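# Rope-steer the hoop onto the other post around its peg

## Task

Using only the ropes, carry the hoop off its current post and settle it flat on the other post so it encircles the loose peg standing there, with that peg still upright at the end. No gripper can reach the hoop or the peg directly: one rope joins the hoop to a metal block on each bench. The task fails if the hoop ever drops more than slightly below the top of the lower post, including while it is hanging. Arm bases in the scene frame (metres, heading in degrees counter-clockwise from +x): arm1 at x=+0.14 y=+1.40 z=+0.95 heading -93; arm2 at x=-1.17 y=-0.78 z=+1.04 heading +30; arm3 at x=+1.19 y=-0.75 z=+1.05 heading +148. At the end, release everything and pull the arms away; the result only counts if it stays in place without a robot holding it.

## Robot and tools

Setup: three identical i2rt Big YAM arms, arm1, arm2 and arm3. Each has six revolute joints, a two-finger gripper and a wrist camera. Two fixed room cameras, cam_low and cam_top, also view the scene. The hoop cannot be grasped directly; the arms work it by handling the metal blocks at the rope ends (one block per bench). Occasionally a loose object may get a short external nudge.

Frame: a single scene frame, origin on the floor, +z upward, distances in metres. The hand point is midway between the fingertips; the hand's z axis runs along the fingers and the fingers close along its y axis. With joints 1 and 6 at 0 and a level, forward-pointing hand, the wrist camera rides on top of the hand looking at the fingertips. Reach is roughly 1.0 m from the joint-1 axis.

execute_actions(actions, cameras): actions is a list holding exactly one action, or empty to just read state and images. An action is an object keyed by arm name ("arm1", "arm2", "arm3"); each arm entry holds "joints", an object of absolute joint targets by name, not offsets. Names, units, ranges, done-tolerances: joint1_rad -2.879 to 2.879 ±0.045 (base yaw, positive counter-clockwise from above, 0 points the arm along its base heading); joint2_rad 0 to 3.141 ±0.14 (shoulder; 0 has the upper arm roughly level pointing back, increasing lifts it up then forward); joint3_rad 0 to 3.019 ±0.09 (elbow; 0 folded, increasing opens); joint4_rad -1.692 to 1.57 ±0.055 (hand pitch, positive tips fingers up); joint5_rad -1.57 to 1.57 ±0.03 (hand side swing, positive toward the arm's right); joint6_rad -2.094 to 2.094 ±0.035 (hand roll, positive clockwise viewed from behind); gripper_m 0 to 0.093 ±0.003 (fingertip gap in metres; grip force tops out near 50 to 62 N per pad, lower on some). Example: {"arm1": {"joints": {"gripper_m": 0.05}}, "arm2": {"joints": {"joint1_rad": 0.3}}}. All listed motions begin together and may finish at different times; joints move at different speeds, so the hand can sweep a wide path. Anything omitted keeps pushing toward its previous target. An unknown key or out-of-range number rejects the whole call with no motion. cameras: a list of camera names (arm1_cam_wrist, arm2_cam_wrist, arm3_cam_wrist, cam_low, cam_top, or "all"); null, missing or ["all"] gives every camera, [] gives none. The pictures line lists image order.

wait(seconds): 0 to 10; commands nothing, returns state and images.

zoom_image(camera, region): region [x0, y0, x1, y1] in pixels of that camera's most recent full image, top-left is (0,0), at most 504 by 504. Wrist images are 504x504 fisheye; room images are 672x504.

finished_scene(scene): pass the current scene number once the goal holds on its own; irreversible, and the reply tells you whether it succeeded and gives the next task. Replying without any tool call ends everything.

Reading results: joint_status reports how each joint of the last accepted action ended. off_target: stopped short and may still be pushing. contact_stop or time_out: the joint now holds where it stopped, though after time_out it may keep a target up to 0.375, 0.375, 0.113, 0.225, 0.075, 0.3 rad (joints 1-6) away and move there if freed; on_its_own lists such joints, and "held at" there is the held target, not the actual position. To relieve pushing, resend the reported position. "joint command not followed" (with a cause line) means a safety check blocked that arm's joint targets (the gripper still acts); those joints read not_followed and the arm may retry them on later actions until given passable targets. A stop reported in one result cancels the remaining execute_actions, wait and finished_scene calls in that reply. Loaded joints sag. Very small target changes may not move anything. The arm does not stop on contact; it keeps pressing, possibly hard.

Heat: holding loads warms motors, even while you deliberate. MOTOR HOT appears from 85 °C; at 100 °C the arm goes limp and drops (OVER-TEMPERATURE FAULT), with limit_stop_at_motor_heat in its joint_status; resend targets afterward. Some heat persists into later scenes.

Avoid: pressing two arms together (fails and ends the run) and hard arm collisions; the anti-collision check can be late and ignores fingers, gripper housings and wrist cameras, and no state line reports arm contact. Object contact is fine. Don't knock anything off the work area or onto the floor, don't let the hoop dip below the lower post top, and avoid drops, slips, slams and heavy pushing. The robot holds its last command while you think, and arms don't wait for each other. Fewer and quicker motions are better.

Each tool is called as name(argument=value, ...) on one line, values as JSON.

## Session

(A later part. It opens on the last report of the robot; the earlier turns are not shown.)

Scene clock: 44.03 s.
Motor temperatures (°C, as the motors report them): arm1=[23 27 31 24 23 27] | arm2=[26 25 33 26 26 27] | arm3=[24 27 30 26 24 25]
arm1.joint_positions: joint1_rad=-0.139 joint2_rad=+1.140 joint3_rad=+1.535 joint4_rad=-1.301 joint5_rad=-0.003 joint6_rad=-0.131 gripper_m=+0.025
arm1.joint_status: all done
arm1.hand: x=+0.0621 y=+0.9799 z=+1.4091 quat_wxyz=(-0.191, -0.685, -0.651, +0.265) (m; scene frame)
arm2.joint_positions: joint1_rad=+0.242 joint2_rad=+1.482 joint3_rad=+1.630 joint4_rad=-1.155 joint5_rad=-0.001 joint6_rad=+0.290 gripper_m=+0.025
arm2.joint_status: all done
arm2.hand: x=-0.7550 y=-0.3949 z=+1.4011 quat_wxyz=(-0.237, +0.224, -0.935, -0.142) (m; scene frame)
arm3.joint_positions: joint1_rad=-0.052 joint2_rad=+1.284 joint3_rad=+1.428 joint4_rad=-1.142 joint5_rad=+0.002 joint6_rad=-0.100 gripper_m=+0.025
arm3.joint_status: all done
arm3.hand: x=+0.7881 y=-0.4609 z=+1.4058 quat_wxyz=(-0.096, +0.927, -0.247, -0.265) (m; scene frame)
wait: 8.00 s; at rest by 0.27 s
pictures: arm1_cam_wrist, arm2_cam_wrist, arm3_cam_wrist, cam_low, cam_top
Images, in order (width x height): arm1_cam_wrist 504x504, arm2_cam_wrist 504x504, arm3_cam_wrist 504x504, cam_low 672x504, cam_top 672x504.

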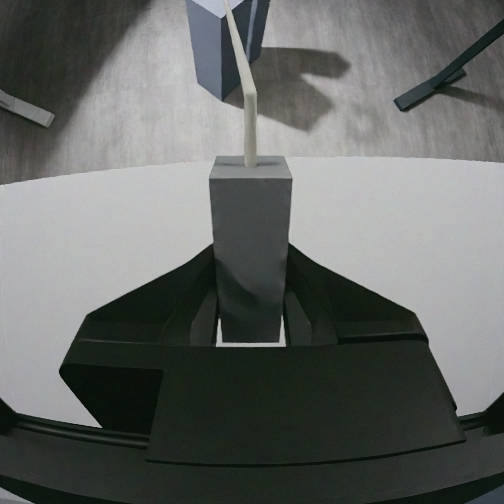

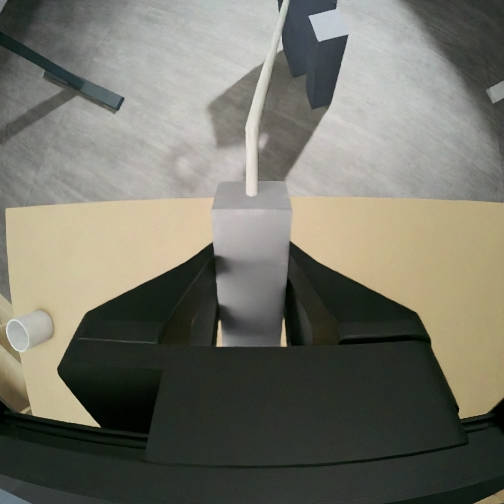

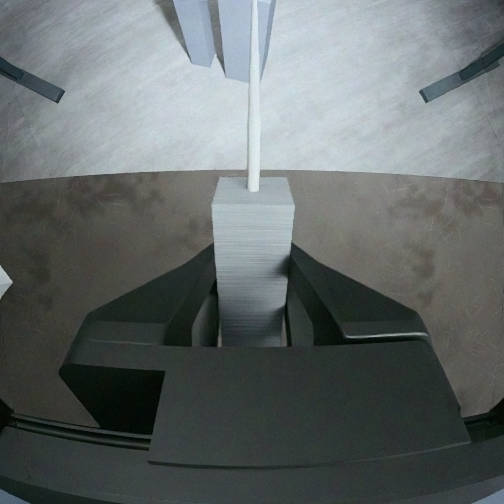

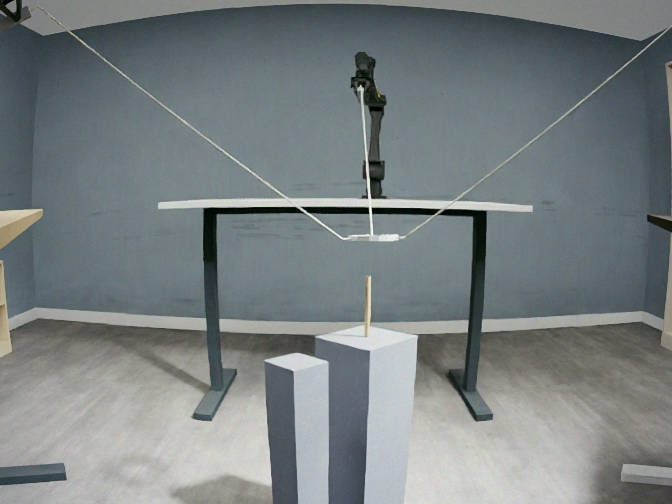

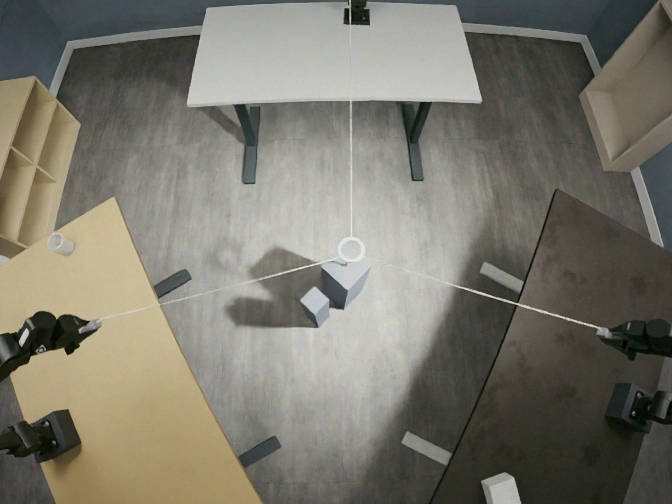

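execute_actions(actions=[{"arm1":{"joints":{"joint1_rad":-0.17,"joint2_rad":1.082,"joint3_rad":1.324,"joint4_rad":-1.1}},"arm2":{"joints":{"joint1_rad":0.262,"joint2_rad":1.43,"joint3_rad":1.412,"joint4_rad":-0.945}},"arm3":{"joints":{"joint1_rad":-0.03,"joint2_rad":1.285,"joint3_rad":1.277,"joint4_rad":-0.932}}}], cameras=[])

wait(seconds=10)

zoom_image(camera="cam_top", region=[280, 210, 420, 350])

Scene clock: 46.20 s.
Motor temperatures (°C, as the motors report them): arm1=[23 27 31 24 23 27] | arm2=[26 25 33 26 26 27] | arm3=[24 27 30 26 24 25]
arm1.joint_positions: joint1_rad=-0.166 joint2_rad=+1.099 joint3_rad=+1.310 joint4_rad=-1.121 joint5_rad=-0.003 joint6_rad=-0.131 gripper_m=+0.025
arm1.joint_status: all done
arm1.hand: x=+0.0493 y=+0.9773 z=+1.3376 quat_wxyz=(-0.187, -0.695, -0.642, +0.266) (m; scene frame)
arm2.joint_positions: joint1_rad=+0.253 joint2_rad=+1.441 joint3_rad=+1.401 joint4_rad=-0.969 joint5_rad=-0.001 joint6_rad=+0.290 gripper_m=+0.025
arm2.joint_status: all done
arm2.hand: x=-0.7685 y=-0.3985 z=+1.3305 quat_wxyz=(-0.236, +0.229, -0.933, -0.144) (m; scene frame)
arm3.joint_positions: joint1_rad=-0.037 joint2_rad=+1.301 joint3_rad=+1.258 joint4_rad=-0.955 joint5_rad=+0.002 joint6_rad=-0.100 gripper_m=+0.025
arm3.joint_status: all done
arm3.hand: x=+0.7751 y=-0.4620 z=+1.3354 quat_wxyz=(-0.093, +0.929, -0.240, -0.266) (m; scene frame)
pictures: none
No camera images: the call's "cameras" was empty. Leave "cameras" out to get every camera's image.

Scene clock: 56.20 s.
Motor temperatures (°C, as the motors report them): arm1=[23 27 31 24 23 27] | arm2=[26 25 32 26 26 27] | arm3=[24 27 30 26 24 25]
arm1.joint_positions: joint1_rad=-0.166 joint2_rad=+1.099 joint3_rad=+1.310 joint4_rad=-1.121 joint5_rad=-0.003 joint6_rad=-0.131 gripper_m=+0.025
arm1.joint_status: all done
arm1.hand: x=+0.0493 y=+0.9773 z=+1.3376 quat_wxyz=(-0.187, -0.695, -0.642, +0.266) (m; scene frame)
arm2.joint_positions: joint1_rad=+0.253 joint2_rad=+1.441 joint3_rad=+1.401 joint4_rad=-0.969 joint5_rad=-0.001 joint6_rad=+0.290 gripper_m=+0.025
arm2.joint_status: all done
arm2.hand: x=-0.7685 y=-0.3985 z=+1.3305 quat_wxyz=(-0.236, +0.229, -0.933, -0.144) (m; scene frame)
arm3.joint_positions: joint1_rad=-0.037 joint2_rad=+1.301 joint3_rad=+1.258 joint4_rad=-0.955 joint5_rad=+0.002 joint6_rad=-0.100 gripper_m=+0.025
arm3.joint_status: all done
arm3.hand: x=+0.7751 y=-0.4620 z=+1.3354 quat_wxyz=(-0.093, +0.929, -0.240, -0.266) (m; scene frame)
wait: 10.00 s; at rest by 0.27 s
pictures: arm1_cam_wrist, arm2_cam_wrist, arm3_cam_wrist, cam_low, cam_top
Images, in order (width x height): arm1_cam_wrist 504x504, arm2_cam_wrist 504x504, arm3_cam_wrist 504x504, cam_low 672x504, cam_top 672x504.

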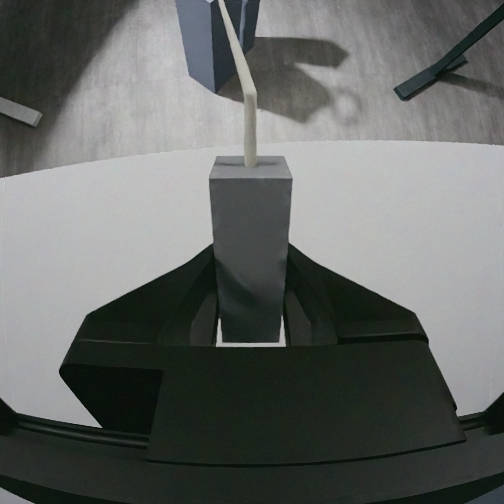

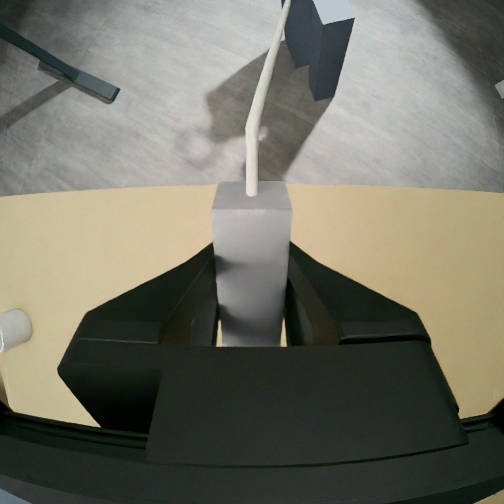

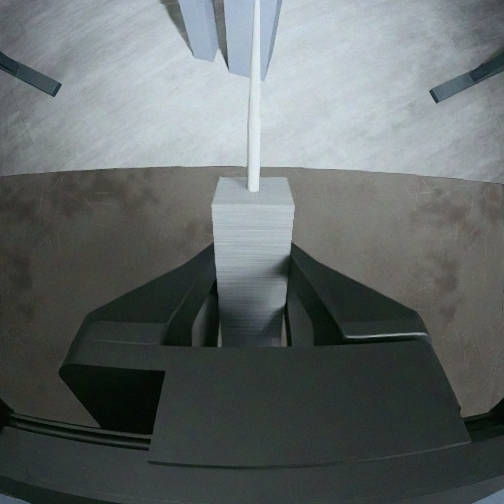

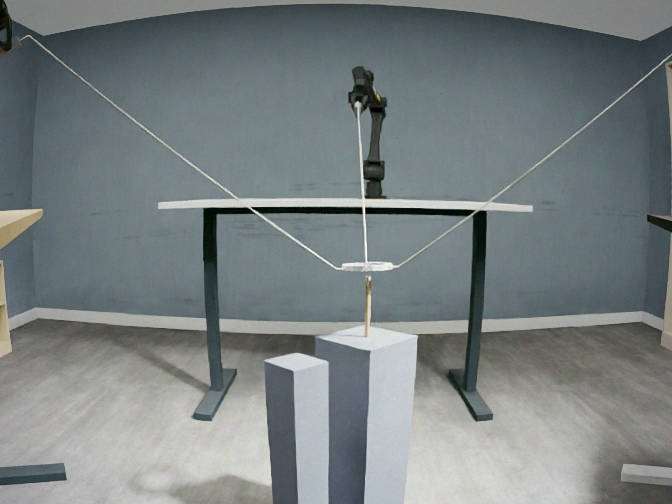

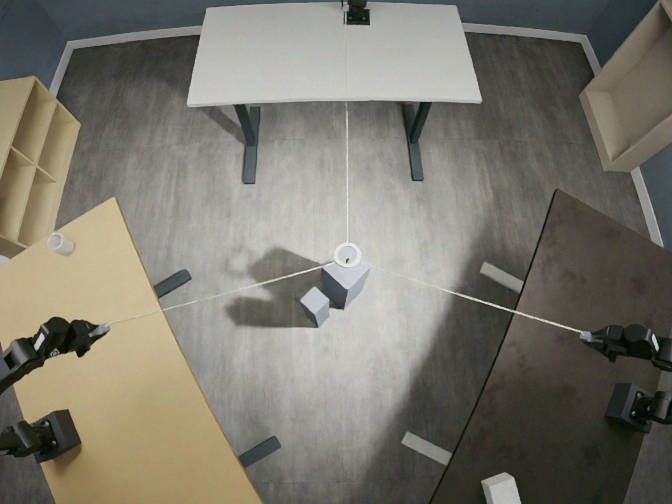

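Region (280, 210, 420, 350) of cam_top's 672x504 image, scaled by 3.600, with more detail than that image has.

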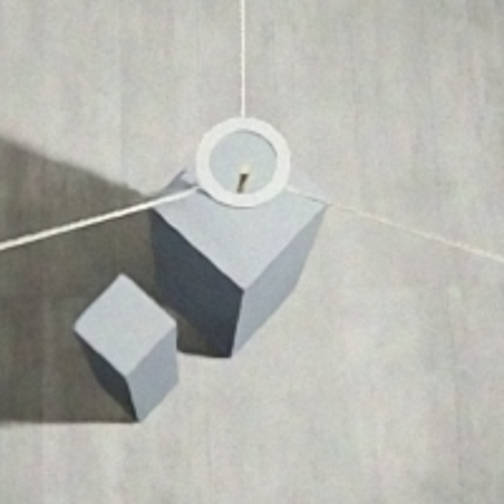

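Centered. Descend.

execute_actions(actions=[{"arm1":{"joints":{"joint2_rad":1.055,"joint3_rad":1.098,"joint4_rad":-0.897}},"arm2":{"joints":{"joint2_rad":1.455,"joint3_rad":1.232,"joint4_rad":-0.735}},"arm3":{"joints":{"joint2_rad":1.315,"joint3_rad":1.095,"joint4_rad":-0.718}}}], cameras=[])

wait(seconds=8)

Scene clock: 57.53 s.
Motor temperatures (°C, as the motors report them): arm1=[23 27 31 24 23 27] | arm2=[26 25 32 26 26 27] | arm3=[24 27 30 26 24 25]
arm1.joint_positions: joint1_rad=-0.166 joint2_rad=+1.070 joint3_rad=+1.083 joint4_rad=-0.918 joint5_rad=-0.003 joint6_rad=-0.131 gripper_m=+0.025
arm1.joint_status: all done
arm1.hand: x=+0.0492 y=+0.9786 z=+1.2595 quat_wxyz=(-0.188, -0.694, -0.641, +0.268) (m; scene frame)
arm2.joint_positions: joint1_rad=+0.253 joint2_rad=+1.456 joint3_rad=+1.225 joint4_rad=-0.760 joint5_rad=-0.001 joint6_rad=+0.290 gripper_m=+0.025
arm2.joint_status: all done
arm2.hand: x=-0.7691 y=-0.3984 z=+1.2603 quat_wxyz=(-0.243, +0.229, -0.931, -0.148) (m; scene frame)
arm3.joint_positions: joint1_rad=-0.037 joint2_rad=+1.332 joint3_rad=+1.075 joint4_rad=-0.740 joint5_rad=+0.002 joint6_rad=-0.100 gripper_m=+0.025
arm3.joint_status: all done
arm3.hand: x=+0.7748 y=-0.4628 z=+1.2554 quat_wxyz=(-0.093, +0.929, -0.240, -0.266) (m; scene frame)
pictures: none
No camera images: the call's "cameras" was empty. Leave "cameras" out to get every camera's image.

Scene clock: 65.53 s.
Motor temperatures (°C, as the motors report them): arm1=[23 27 32 24 23 27] | arm2=[26 25 31 26 26 27] | arm3=[24 27 31 26 24 25]
arm1.joint_positions: joint1_rad=-0.166 joint2_rad=+1.070 joint3_rad=+1.083 joint4_rad=-0.918 joint5_rad=-0.003 joint6_rad=-0.131 gripper_m=+0.025
arm1.joint_status: all done
arm1.hand: x=+0.0492 y=+0.9786 z=+1.2595 quat_wxyz=(-0.188, -0.694, -0.641, +0.268) (m; scene frame)
arm2.joint_positions: joint1_rad=+0.253 joint2_rad=+1.456 joint3_rad=+1.225 joint4_rad=-0.760 joint5_rad=-0.001 joint6_rad=+0.290 gripper_m=+0.025
arm2.joint_status: all done
arm2.hand: x=-0.7691 y=-0.3984 z=+1.2603 quat_wxyz=(-0.243, +0.229, -0.931, -0.148) (m; scene frame)
arm3.joint_positions: joint1_rad=-0.037 joint2_rad=+1.332 joint3_rad=+1.075 joint4_rad=-0.740 joint5_rad=+0.002 joint6_rad=-0.100 gripper_m=+0.025
arm3.joint_status: all done
arm3.hand: x=+0.7748 y=-0.4628 z=+1.2554 quat_wxyz=(-0.093, +0.929, -0.240, -0.266) (m; scene frame)
wait: 8.00 s; at rest by 0.27 s
pictures: arm1_cam_wrist, arm2_cam_wrist, arm3_cam_wrist, cam_low, cam_top
Images, in order (width x height): arm1_cam_wrist 504x504, arm2_cam_wrist 504x504, arm3_cam_wrist 504x504, cam_low 672x504, cam_top 672x504.

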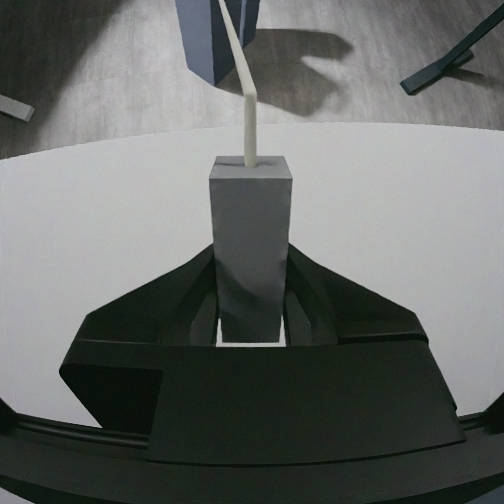

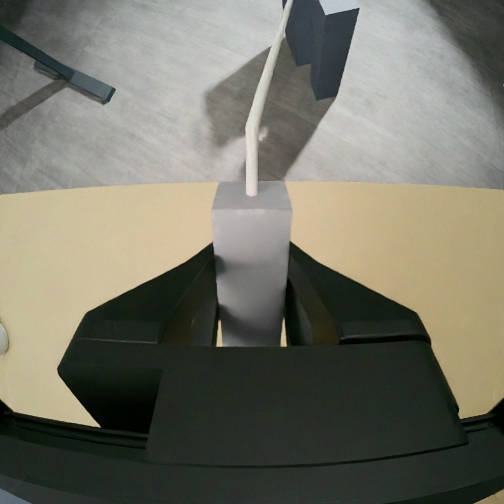

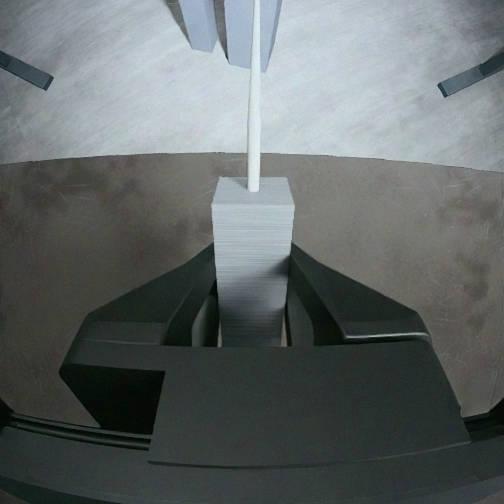

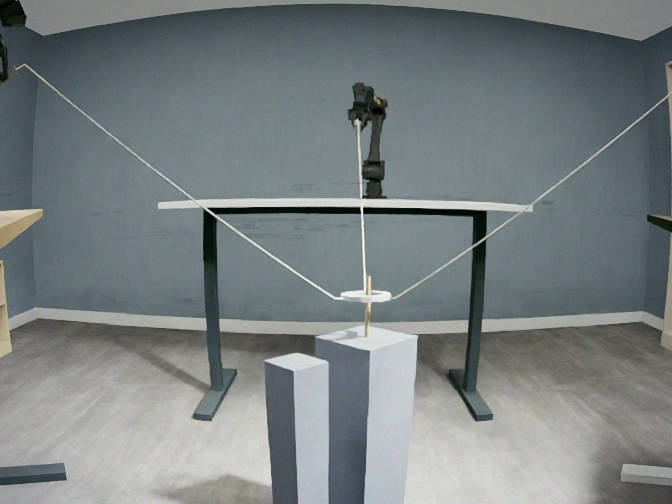

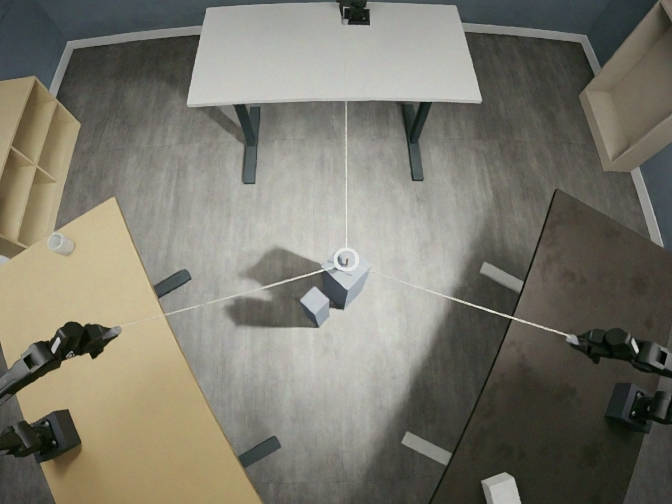

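execute_actions(actions=[{"arm1":{"joints":{"joint2_rad":1.07,"joint3_rad":0.938,"joint4_rad":-0.724}},"arm2":{"joints":{"joint2_rad":1.515,"joint3_rad":1.114,"joint4_rad":-0.562}},"arm3":{"joints":{"joint2_rad":1.378,"joint3_rad":0.975,"joint4_rad":-0.535}}}], cameras=[])

wait(seconds=6)

execute_actions(actions=[{"arm1":{"joints":{"joint2_rad":1.105,"joint3_rad":0.84,"joint4_rad":-0.6}},"arm2":{"joints":{"joint2_rad":1.575,"joint3_rad":1.045,"joint4_rad":-0.445}},"arm3":{"joints":{"joint2_rad":1.445,"joint3_rad":0.905,"joint4_rad":-0.41}}}], cameras=["cam_low","cam_top"])

Scene clock: 67.07 s.
Motor temperatures (°C, as the motors report them): arm1=[23 27 32 24 23 27] | arm2=[26 25 31 26 26 27] | arm3=[24 27 31 26 24 25]
arm1.joint_positions: joint1_rad=-0.166 joint2_rad=+1.083 joint3_rad=+0.923 joint4_rad=-0.745 joint5_rad=-0.003 joint6_rad=-0.131 gripper_m=+0.025
arm1.joint_status: all done
arm1.hand: x=+0.0489 y=+0.9784 z=+1.1958 quat_wxyz=(-0.188, -0.694, -0.641, +0.268) (m; scene frame)
arm2.joint_positions: joint1_rad=+0.253 joint2_rad=+1.523 joint3_rad=+1.106 joint4_rad=-0.585 joint5_rad=-0.001 joint6_rad=+0.290 gripper_m=+0.025
arm2.joint_status: all done
arm2.hand: x=-0.7693 y=-0.3977 z=+1.1892 quat_wxyz=(-0.238, +0.229, -0.932, -0.145) (m; scene frame)
arm3.joint_positions: joint1_rad=-0.037 joint2_rad=+1.398 joint3_rad=+0.954 joint4_rad=-0.557 joint5_rad=+0.002 joint6_rad=-0.100 gripper_m=+0.025
arm3.joint_status: all done
arm3.hand: x=+0.7745 y=-0.4633 z=+1.1887 quat_wxyz=(-0.093, +0.929, -0.240, -0.265) (m; scene frame)
pictures: none
No camera images: the call's "cameras" was empty. Leave "cameras" out to get every camera's image.

Scene clock: 73.07 s.
Motor temperatures (°C, as the motors report them): arm1=[23 27 32 24 23 27] | arm2=[26 25 31 26 26 27] | arm3=[24 27 31 26 24 25]
arm1.joint_positions: joint1_rad=-0.166 joint2_rad=+1.083 joint3_rad=+0.923 joint4_rad=-0.745 joint5_rad=-0.003 joint6_rad=-0.131 gripper_m=+0.025
arm1.joint_status: all done
arm1.hand: x=+0.0489 y=+0.9784 z=+1.1958 quat_wxyz=(-0.188, -0.694, -0.641, +0.268) (m; scene frame)
arm2.joint_positions: joint1_rad=+0.253 joint2_rad=+1.523 joint3_rad=+1.106 joint4_rad=-0.585 joint5_rad=-0.001 joint6_rad=+0.290 gripper_m=+0.025
arm2.joint_status: all done
arm2.hand: x=-0.7693 y=-0.3977 z=+1.1892 quat_wxyz=(-0.238, +0.229, -0.932, -0.145) (m; scene frame)
arm3.joint_positions: joint1_rad=-0.037 joint2_rad=+1.398 joint3_rad=+0.954 joint4_rad=-0.557 joint5_rad=+0.002 joint6_rad=-0.100 gripper_m=+0.025
arm3.joint_status: all done
arm3.hand: x=+0.7745 y=-0.4633 z=+1.1887 quat_wxyz=(-0.093, +0.929, -0.240, -0.265) (m; scene frame)
wait: 6.00 s; at rest by 0.27 s
pictures: arm1_cam_wrist, arm2_cam_wrist, arm3_cam_wrist, cam_low, cam_top
Images, in order (width x height): arm1_cam_wrist 504x504, arm2_cam_wrist 504x504, arm3_cam_wrist 504x504, cam_low 672x504, cam_top 672x504.

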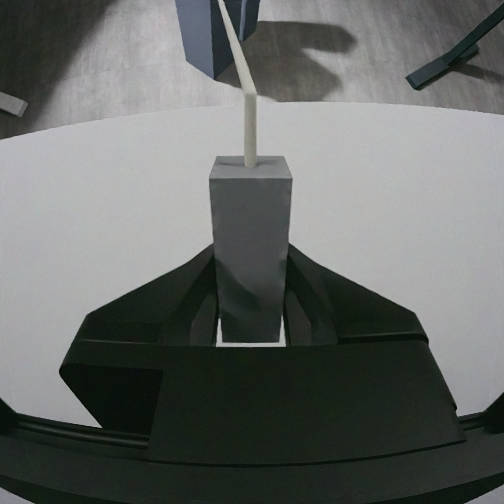

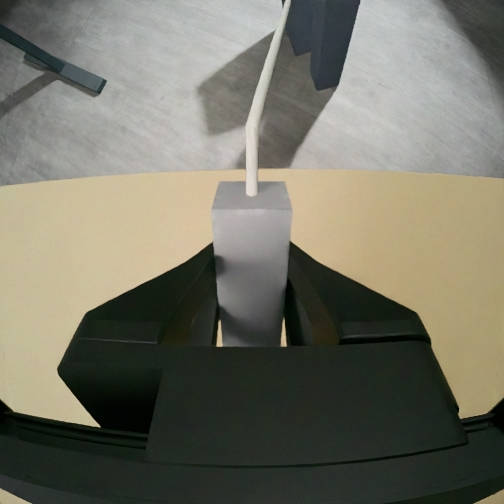

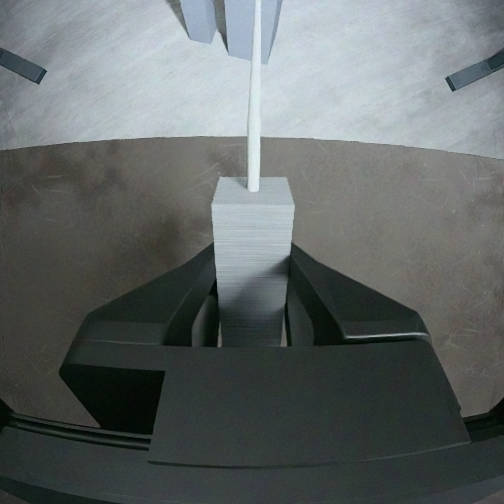

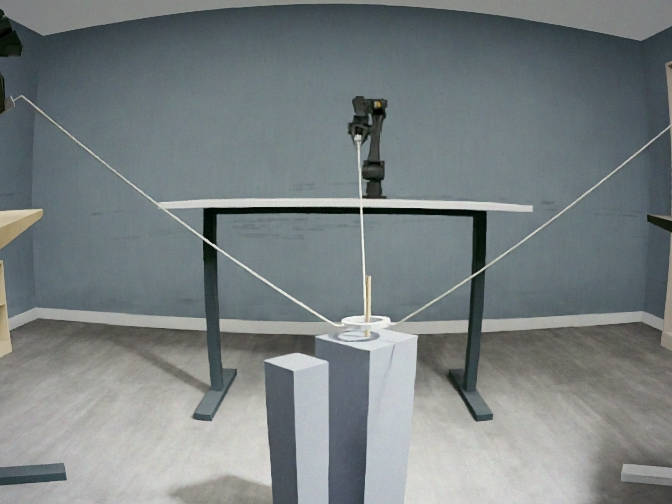

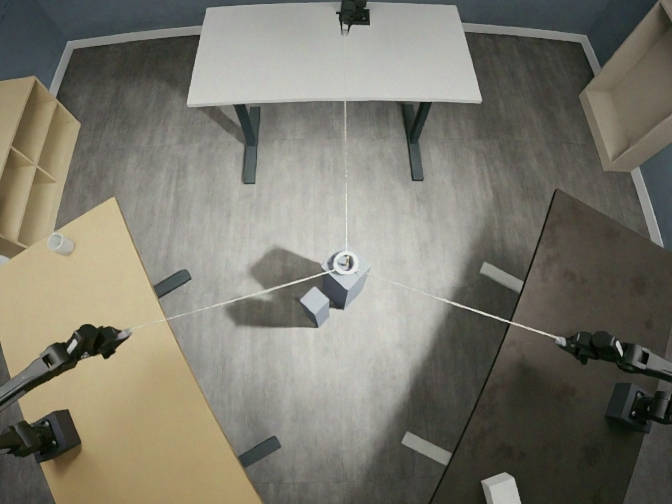

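Scene clock: 73.97 s.
Motor temperatures (°C, as the motors report them): arm1=[23 27 32 24 23 27] | arm2=[26 25 31 26 26 27] | arm3=[24 27 31 26 24 25]
arm1.joint_positions: joint1_rad=-0.166 joint2_rad=+1.114 joint3_rad=+0.827 joint4_rad=-0.622 joint5_rad=-0.003 joint6_rad=-0.131 gripper_m=+0.025
arm1.joint_status: all done
arm1.hand: x=+0.0487 y=+0.9783 z=+1.1511 quat_wxyz=(-0.187, -0.694, -0.642, +0.266) (m; scene frame)
arm2.joint_positions: joint1_rad=+0.253 joint2_rad=+1.571 joint3_rad=+1.043 joint4_rad=-0.470 joint5_rad=-0.001 joint6_rad=+0.290 gripper_m=+0.025
arm2.joint_status: all done
arm2.hand: x=-0.7699 y=-0.3979 z=+1.1488 quat_wxyz=(-0.240, +0.229, -0.932, -0.146) (m; scene frame)
arm3.joint_positions: joint1_rad=-0.037 joint2_rad=+1.457 joint3_rad=+0.890 joint4_rad=-0.433 joint5_rad=+0.002 joint6_rad=-0.100 gripper_m=+0.025
arm3.joint_status: all done
arm3.hand: x=+0.7742 y=-0.4636 z=+1.1469 quat_wxyz=(-0.093, +0.929, -0.240, -0.265) (m; scene frame)
pictures: cam_low, cam_top
Images, in order (width x height): cam_low 672x504, cam_top 672x504.

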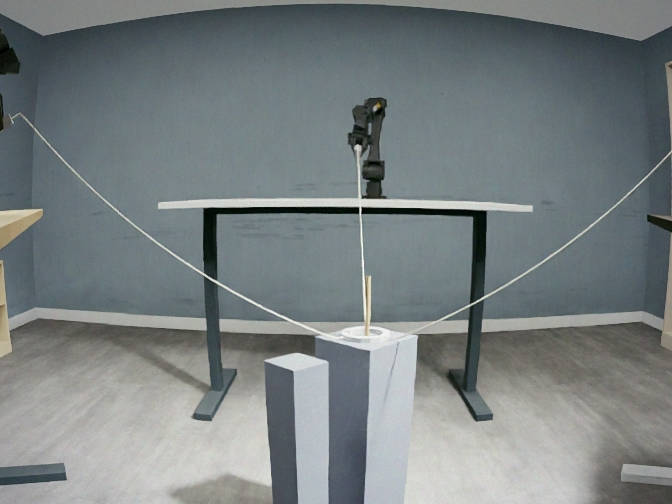

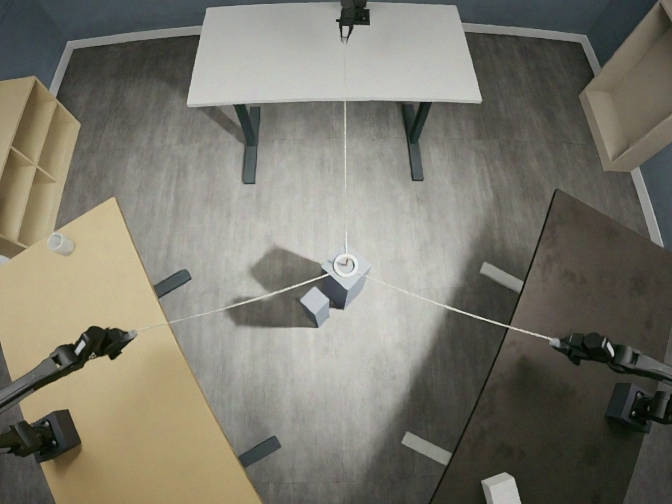

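execute_actions(actions=[{"arm1":{"joints":{"joint2_rad":1.9,"joint3_rad":1.545,"joint4_rad":-1.03}},"arm2":{"joints":{"joint2_rad":2.08,"joint3_rad":1.56,"joint4_rad":-0.84}},"arm3":{"joints":{"joint1_rad":-0.16,"joint2_rad":2.04,"joint3_rad":1.5,"joint4_rad":-0.845,"joint6_rad":-0.24}}}], cameras=["cam_low","cam_top"])

Scene clock: 75.93 s.
Motor temperatures (°C, as the motors report them): arm1=[23 27 32 24 23 27] | arm2=[26 25 31 26 26 27] | arm3=[24 27 31 26 24 25]
arm1.joint_positions: joint1_rad=-0.166 joint2_rad=+1.923 joint3_rad=+1.493 joint4_rad=-1.024 joint5_rad=-0.003 joint6_rad=-0.130 gripper_m=+0.025
arm1.joint_status: all done
arm1.hand: x=+0.0148 y=+0.8231 z=+1.0122 quat_wxyz=(-0.034, -0.734, -0.677, +0.049) (m; scene frame)
arm2.joint_positions: joint1_rad=+0.253 joint2_rad=+2.076 joint3_rad=+1.503 joint4_rad=-0.827 joint5_rad=-0.001 joint6_rad=+0.290 gripper_m=+0.025
arm2.joint_status: all done
arm2.hand: x=-0.7179 y=-0.3456 z=+1.0183 quat_wxyz=(-0.070, +0.238, -0.968, -0.046) (m; scene frame)
arm3.joint_positions: joint1_rad=-0.169 joint2_rad=+2.058 joint3_rad=+1.451 joint4_rad=-0.836 joint5_rad=+0.001 joint6_rad=-0.230 gripper_m=+0.025
arm3.joint_status: all done
arm3.hand: x=+0.7378 y=-0.3442 z=+1.0159 quat_wxyz=(-0.025, +0.966, -0.249, -0.058) (m; scene frame)
pictures: cam_low, cam_top
Images, in order (width x height): cam_low 672x504, cam_top 672x504.

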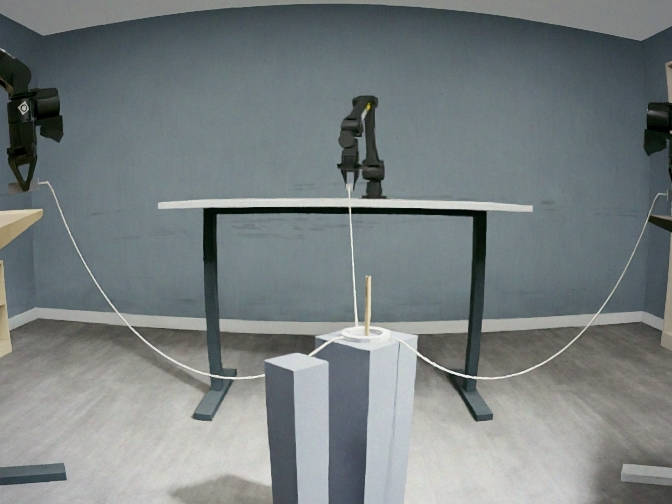

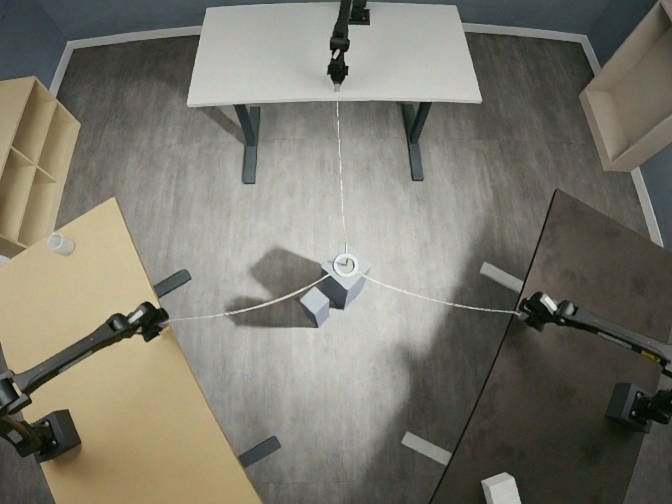

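execute_actions(actions=[{"arm1":{"joints":{"joint2_rad":1.98}},"arm2":{"joints":{"joint2_rad":2.165,"joint4_rad":-0.875}},"arm3":{"joints":{"joint2_rad":2.117}}}], cameras=["arm2_cam_wrist"])

Scene clock: 77.20 s.
Motor temperatures (°C, as the motors report them): arm1=[23 27 32 24 23 27] | arm2=[26 26 31 26 26 27] | arm3=[24 27 31 26 24 25]
arm1.joint_positions: joint1_rad=-0.166 joint2_rad=+1.989 joint3_rad=+1.501 joint4_rad=-1.024 joint5_rad=-0.003 joint6_rad=-0.130 gripper_m=+0.025
arm1.joint_status: all done
arm1.hand: x=+0.0152 y=+0.8257 z=+0.9774 quat_wxyz=(-0.017, -0.735, -0.677, +0.025) (m; scene frame)
arm2.joint_positions: joint1_rad=+0.253 joint2_rad=+2.158 joint3_rad=+1.513 joint4_rad=-0.863 joint5_rad=-0.001 joint6_rad=+0.290 gripper_m=+0.025
arm2.joint_status: all done
arm2.hand: x=-0.7314 y=-0.3584 z=+0.9716 quat_wxyz=(-0.023, +0.239, -0.970, -0.019) (m; scene frame)
arm3.joint_positions: joint1_rad=-0.169 joint2_rad=+2.128 joint3_rad=+1.460 joint4_rad=-0.836 joint5_rad=+0.001 joint6_rad=-0.230 gripper_m=+0.025
arm3.joint_status: all done
arm3.hand: x=+0.7438 y=-0.3501 z=+0.9780 quat_wxyz=(-0.011, +0.968, -0.249, -0.031) (m; scene frame)
pictures: arm2_cam_wrist
Images, in order (width x height): arm2_cam_wrist 504x504.

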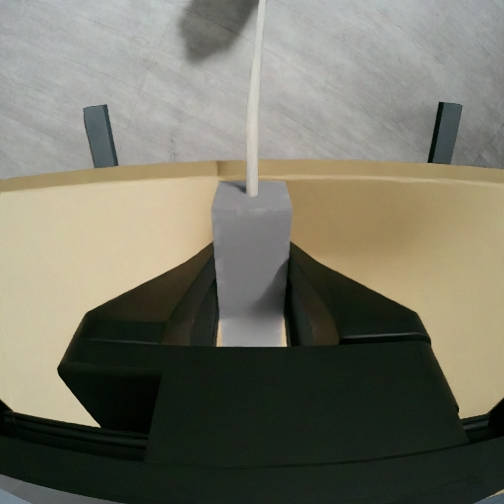

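Fully on the bench.

execute_actions(actions=[{"arm1":{"joints":{"gripper_m":0.07}},"arm2":{"joints":{"gripper_m":0.07}},"arm3":{"joints":{"gripper_m":0.07}}}], cameras=[])

execute_actions(actions=[{"arm1":{"joints":{"joint2_rad":1.45}},"arm2":{"joints":{"joint2_rad":1.6}},"arm3":{"joints":{"joint2_rad":1.6}}}], cameras=["cam_low","cam_top"])

Scene clock: 78.27 s.
Motor temperatures (°C, as the motors report them): arm1=[23 27 32 24 23 27] | arm2=[26 26 31 26 26 27] | arm3=[24 27 31 26 24 25]
arm1.joint_positions: joint1_rad=-0.166 joint2_rad=+1.989 joint3_rad=+1.501 joint4_rad=-1.024 joint5_rad=-0.003 joint6_rad=-0.130 gripper_m=+0.070
arm1.joint_status: all done
arm1.hand: x=+0.0152 y=+0.8257 z=+0.9774 quat_wxyz=(-0.017, -0.735, -0.677, +0.025) (m; scene frame)
arm2.joint_positions: joint1_rad=+0.253 joint2_rad=+2.158 joint3_rad=+1.513 joint4_rad=-0.863 joint5_rad=-0.001 joint6_rad=+0.290 gripper_m=+0.070
arm2.joint_status: all done
arm2.hand: x=-0.7314 y=-0.3584 z=+0.9716 quat_wxyz=(-0.023, +0.239, -0.970, -0.019) (m; scene frame)
arm3.joint_positions: joint1_rad=-0.169 joint2_rad=+2.128 joint3_rad=+1.460 joint4_rad=-0.836 joint5_rad=+0.001 joint6_rad=-0.230 gripper_m=+0.070
arm3.joint_status: all done
arm3.hand: x=+0.7438 y=-0.3501 z=+0.9780 quat_wxyz=(-0.011, +0.968, -0.249, -0.031) (m; scene frame)
pictures: none
No camera images: the call's "cameras" was empty. Leave "cameras" out to get every camera's image.

Scene clock: 79.83 s.
Motor temperatures (°C, as the motors report them): arm1=[23 27 32 24 23 27] | arm2=[26 26 31 26 26 27] | arm3=[24 27 31 26 24 25]
arm1.joint_positions: joint1_rad=-0.166 joint2_rad=+1.455 joint3_rad=+1.528 joint4_rad=-1.024 joint5_rad=-0.003 joint6_rad=-0.130 gripper_m=+0.070
arm1.joint_status: all done
arm1.hand: x=+0.0208 y=+0.8454 z=+1.2954 quat_wxyz=(-0.176, -0.700, -0.646, +0.250) (m; scene frame)
arm2.joint_positions: joint1_rad=+0.253 joint2_rad=+1.583 joint3_rad=+1.546 joint4_rad=-0.864 joint5_rad=-0.001 joint6_rad=+0.290 gripper_m=+0.070
arm2.joint_status: all done
arm2.hand: x=-0.7142 y=-0.3456 z=+1.3404 quat_wxyz=(-0.280, +0.225, -0.918, -0.170) (m; scene frame)
arm3.joint_positions: joint1_rad=-0.169 joint2_rad=+1.600 joint3_rad=+1.483 joint4_rad=-0.837 joint5_rad=+0.001 joint6_rad=-0.230 gripper_m=+0.070
arm3.joint_status: all done
arm3.hand: x=+0.7258 y=-0.3298 z=+1.3057 quat_wxyz=(-0.136, +0.923, -0.239, -0.270) (m; scene frame)
pictures: cam_low, cam_top
Images, in order (width x height): cam_low 672x504, cam_top 672x504.

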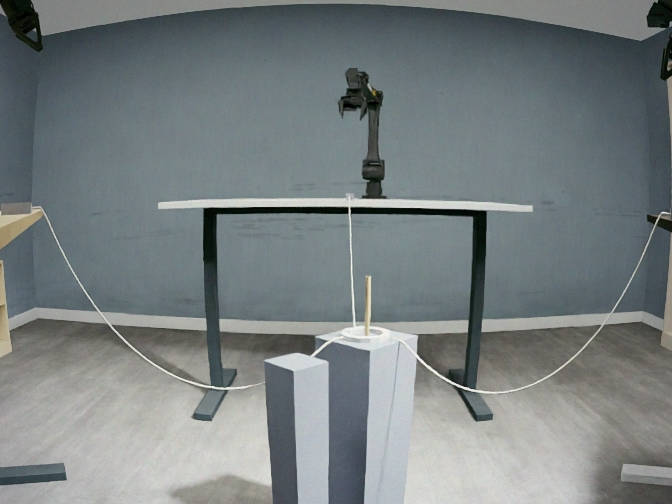

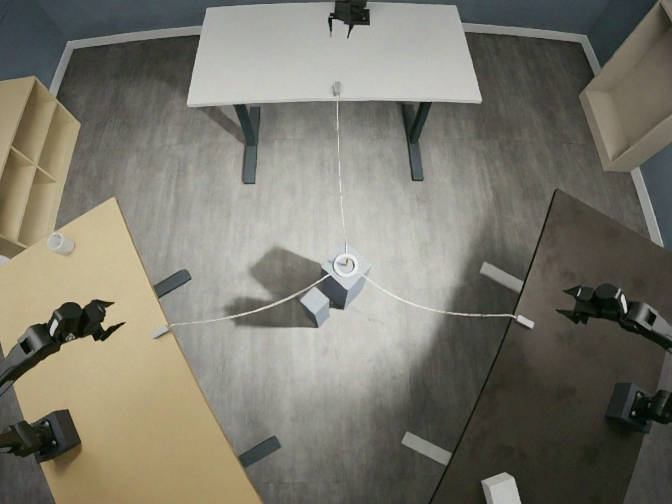

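execute_actions(actions=[])

finished_scene(scene=2)

Scene clock: 80.17 s.
Motor temperatures (°C, as the motors report them): arm1=[23 27 32 24 23 27] | arm2=[26 26 31 26 26 27] | arm3=[24 27 31 26 24 25]
arm1.joint_positions: joint1_rad=-0.166 joint2_rad=+1.455 joint3_rad=+1.529 joint4_rad=-1.024 joint5_rad=-0.003 joint6_rad=-0.130 gripper_m=+0.070
arm1.joint_status: all done
arm1.hand: x=+0.0207 y=+0.8453 z=+1.2956 quat_wxyz=(-0.176, -0.700, -0.646, +0.250) (m; scene frame)
arm2.joint_positions: joint1_rad=+0.253 joint2_rad=+1.583 joint3_rad=+1.546 joint4_rad=-0.864 joint5_rad=-0.001 joint6_rad=+0.290 gripper_m=+0.070
arm2.joint_status: all done
arm2.hand: x=-0.7142 y=-0.3456 z=+1.3404 quat_wxyz=(-0.280, +0.225, -0.918, -0.170) (m; scene frame)
arm3.joint_positions: joint1_rad=-0.169 joint2_rad=+1.600 joint3_rad=+1.483 joint4_rad=-0.837 joint5_rad=+0.001 joint6_rad=-0.230 gripper_m=+0.070
arm3.joint_status: all done
arm3.hand: x=+0.7258 y=-0.3298 z=+1.3057 quat_wxyz=(-0.136, +0.923, -0.239, -0.270) (m; scene frame)
pictures: arm1_cam_wrist, arm2_cam_wrist, arm3_cam_wrist, cam_low, cam_top
Images, in order (width x height): arm1_cam_wrist 504x504, arm2_cam_wrist 504x504, arm3_cam_wrist 504x504, cam_low 672x504, cam_top 672x504.

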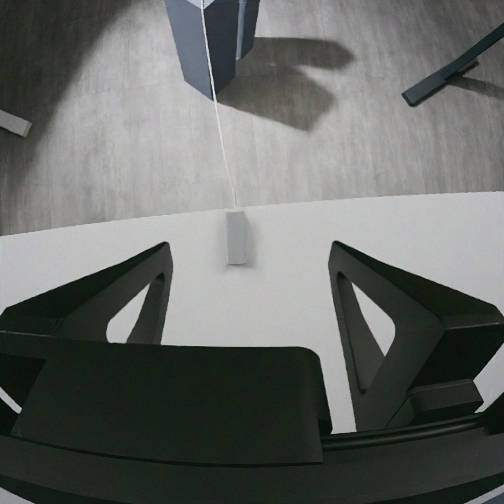

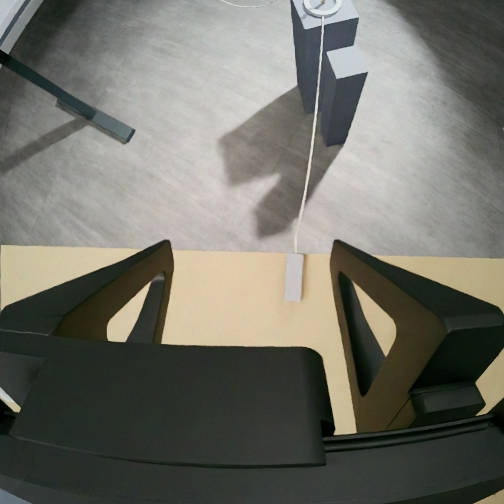

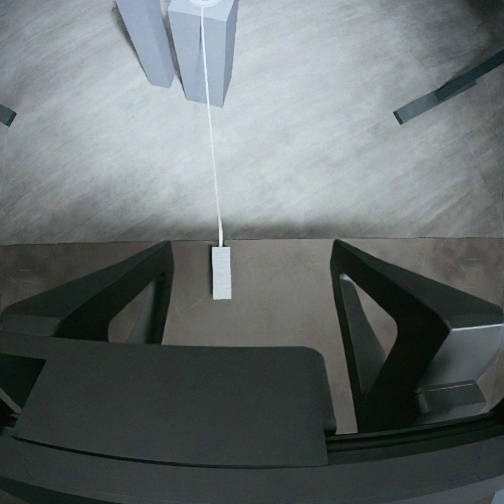

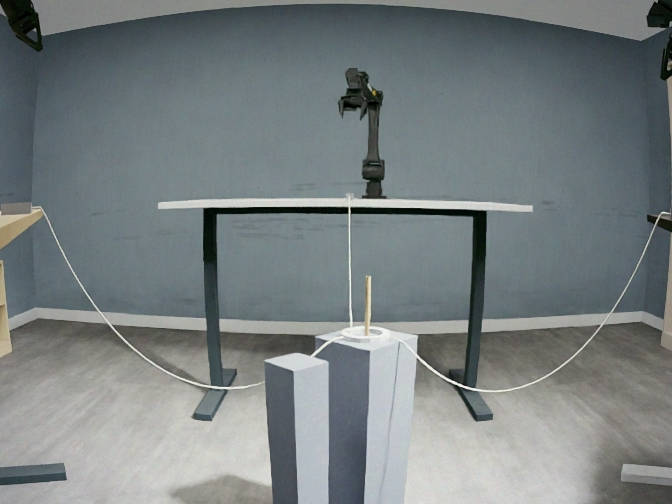

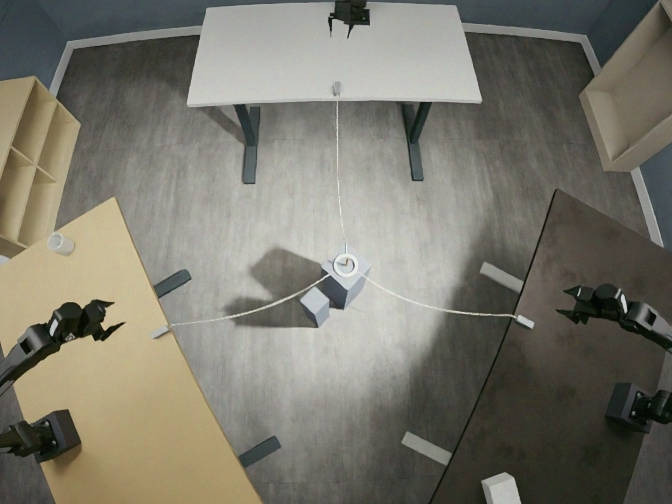

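The scene is finished: the task was done.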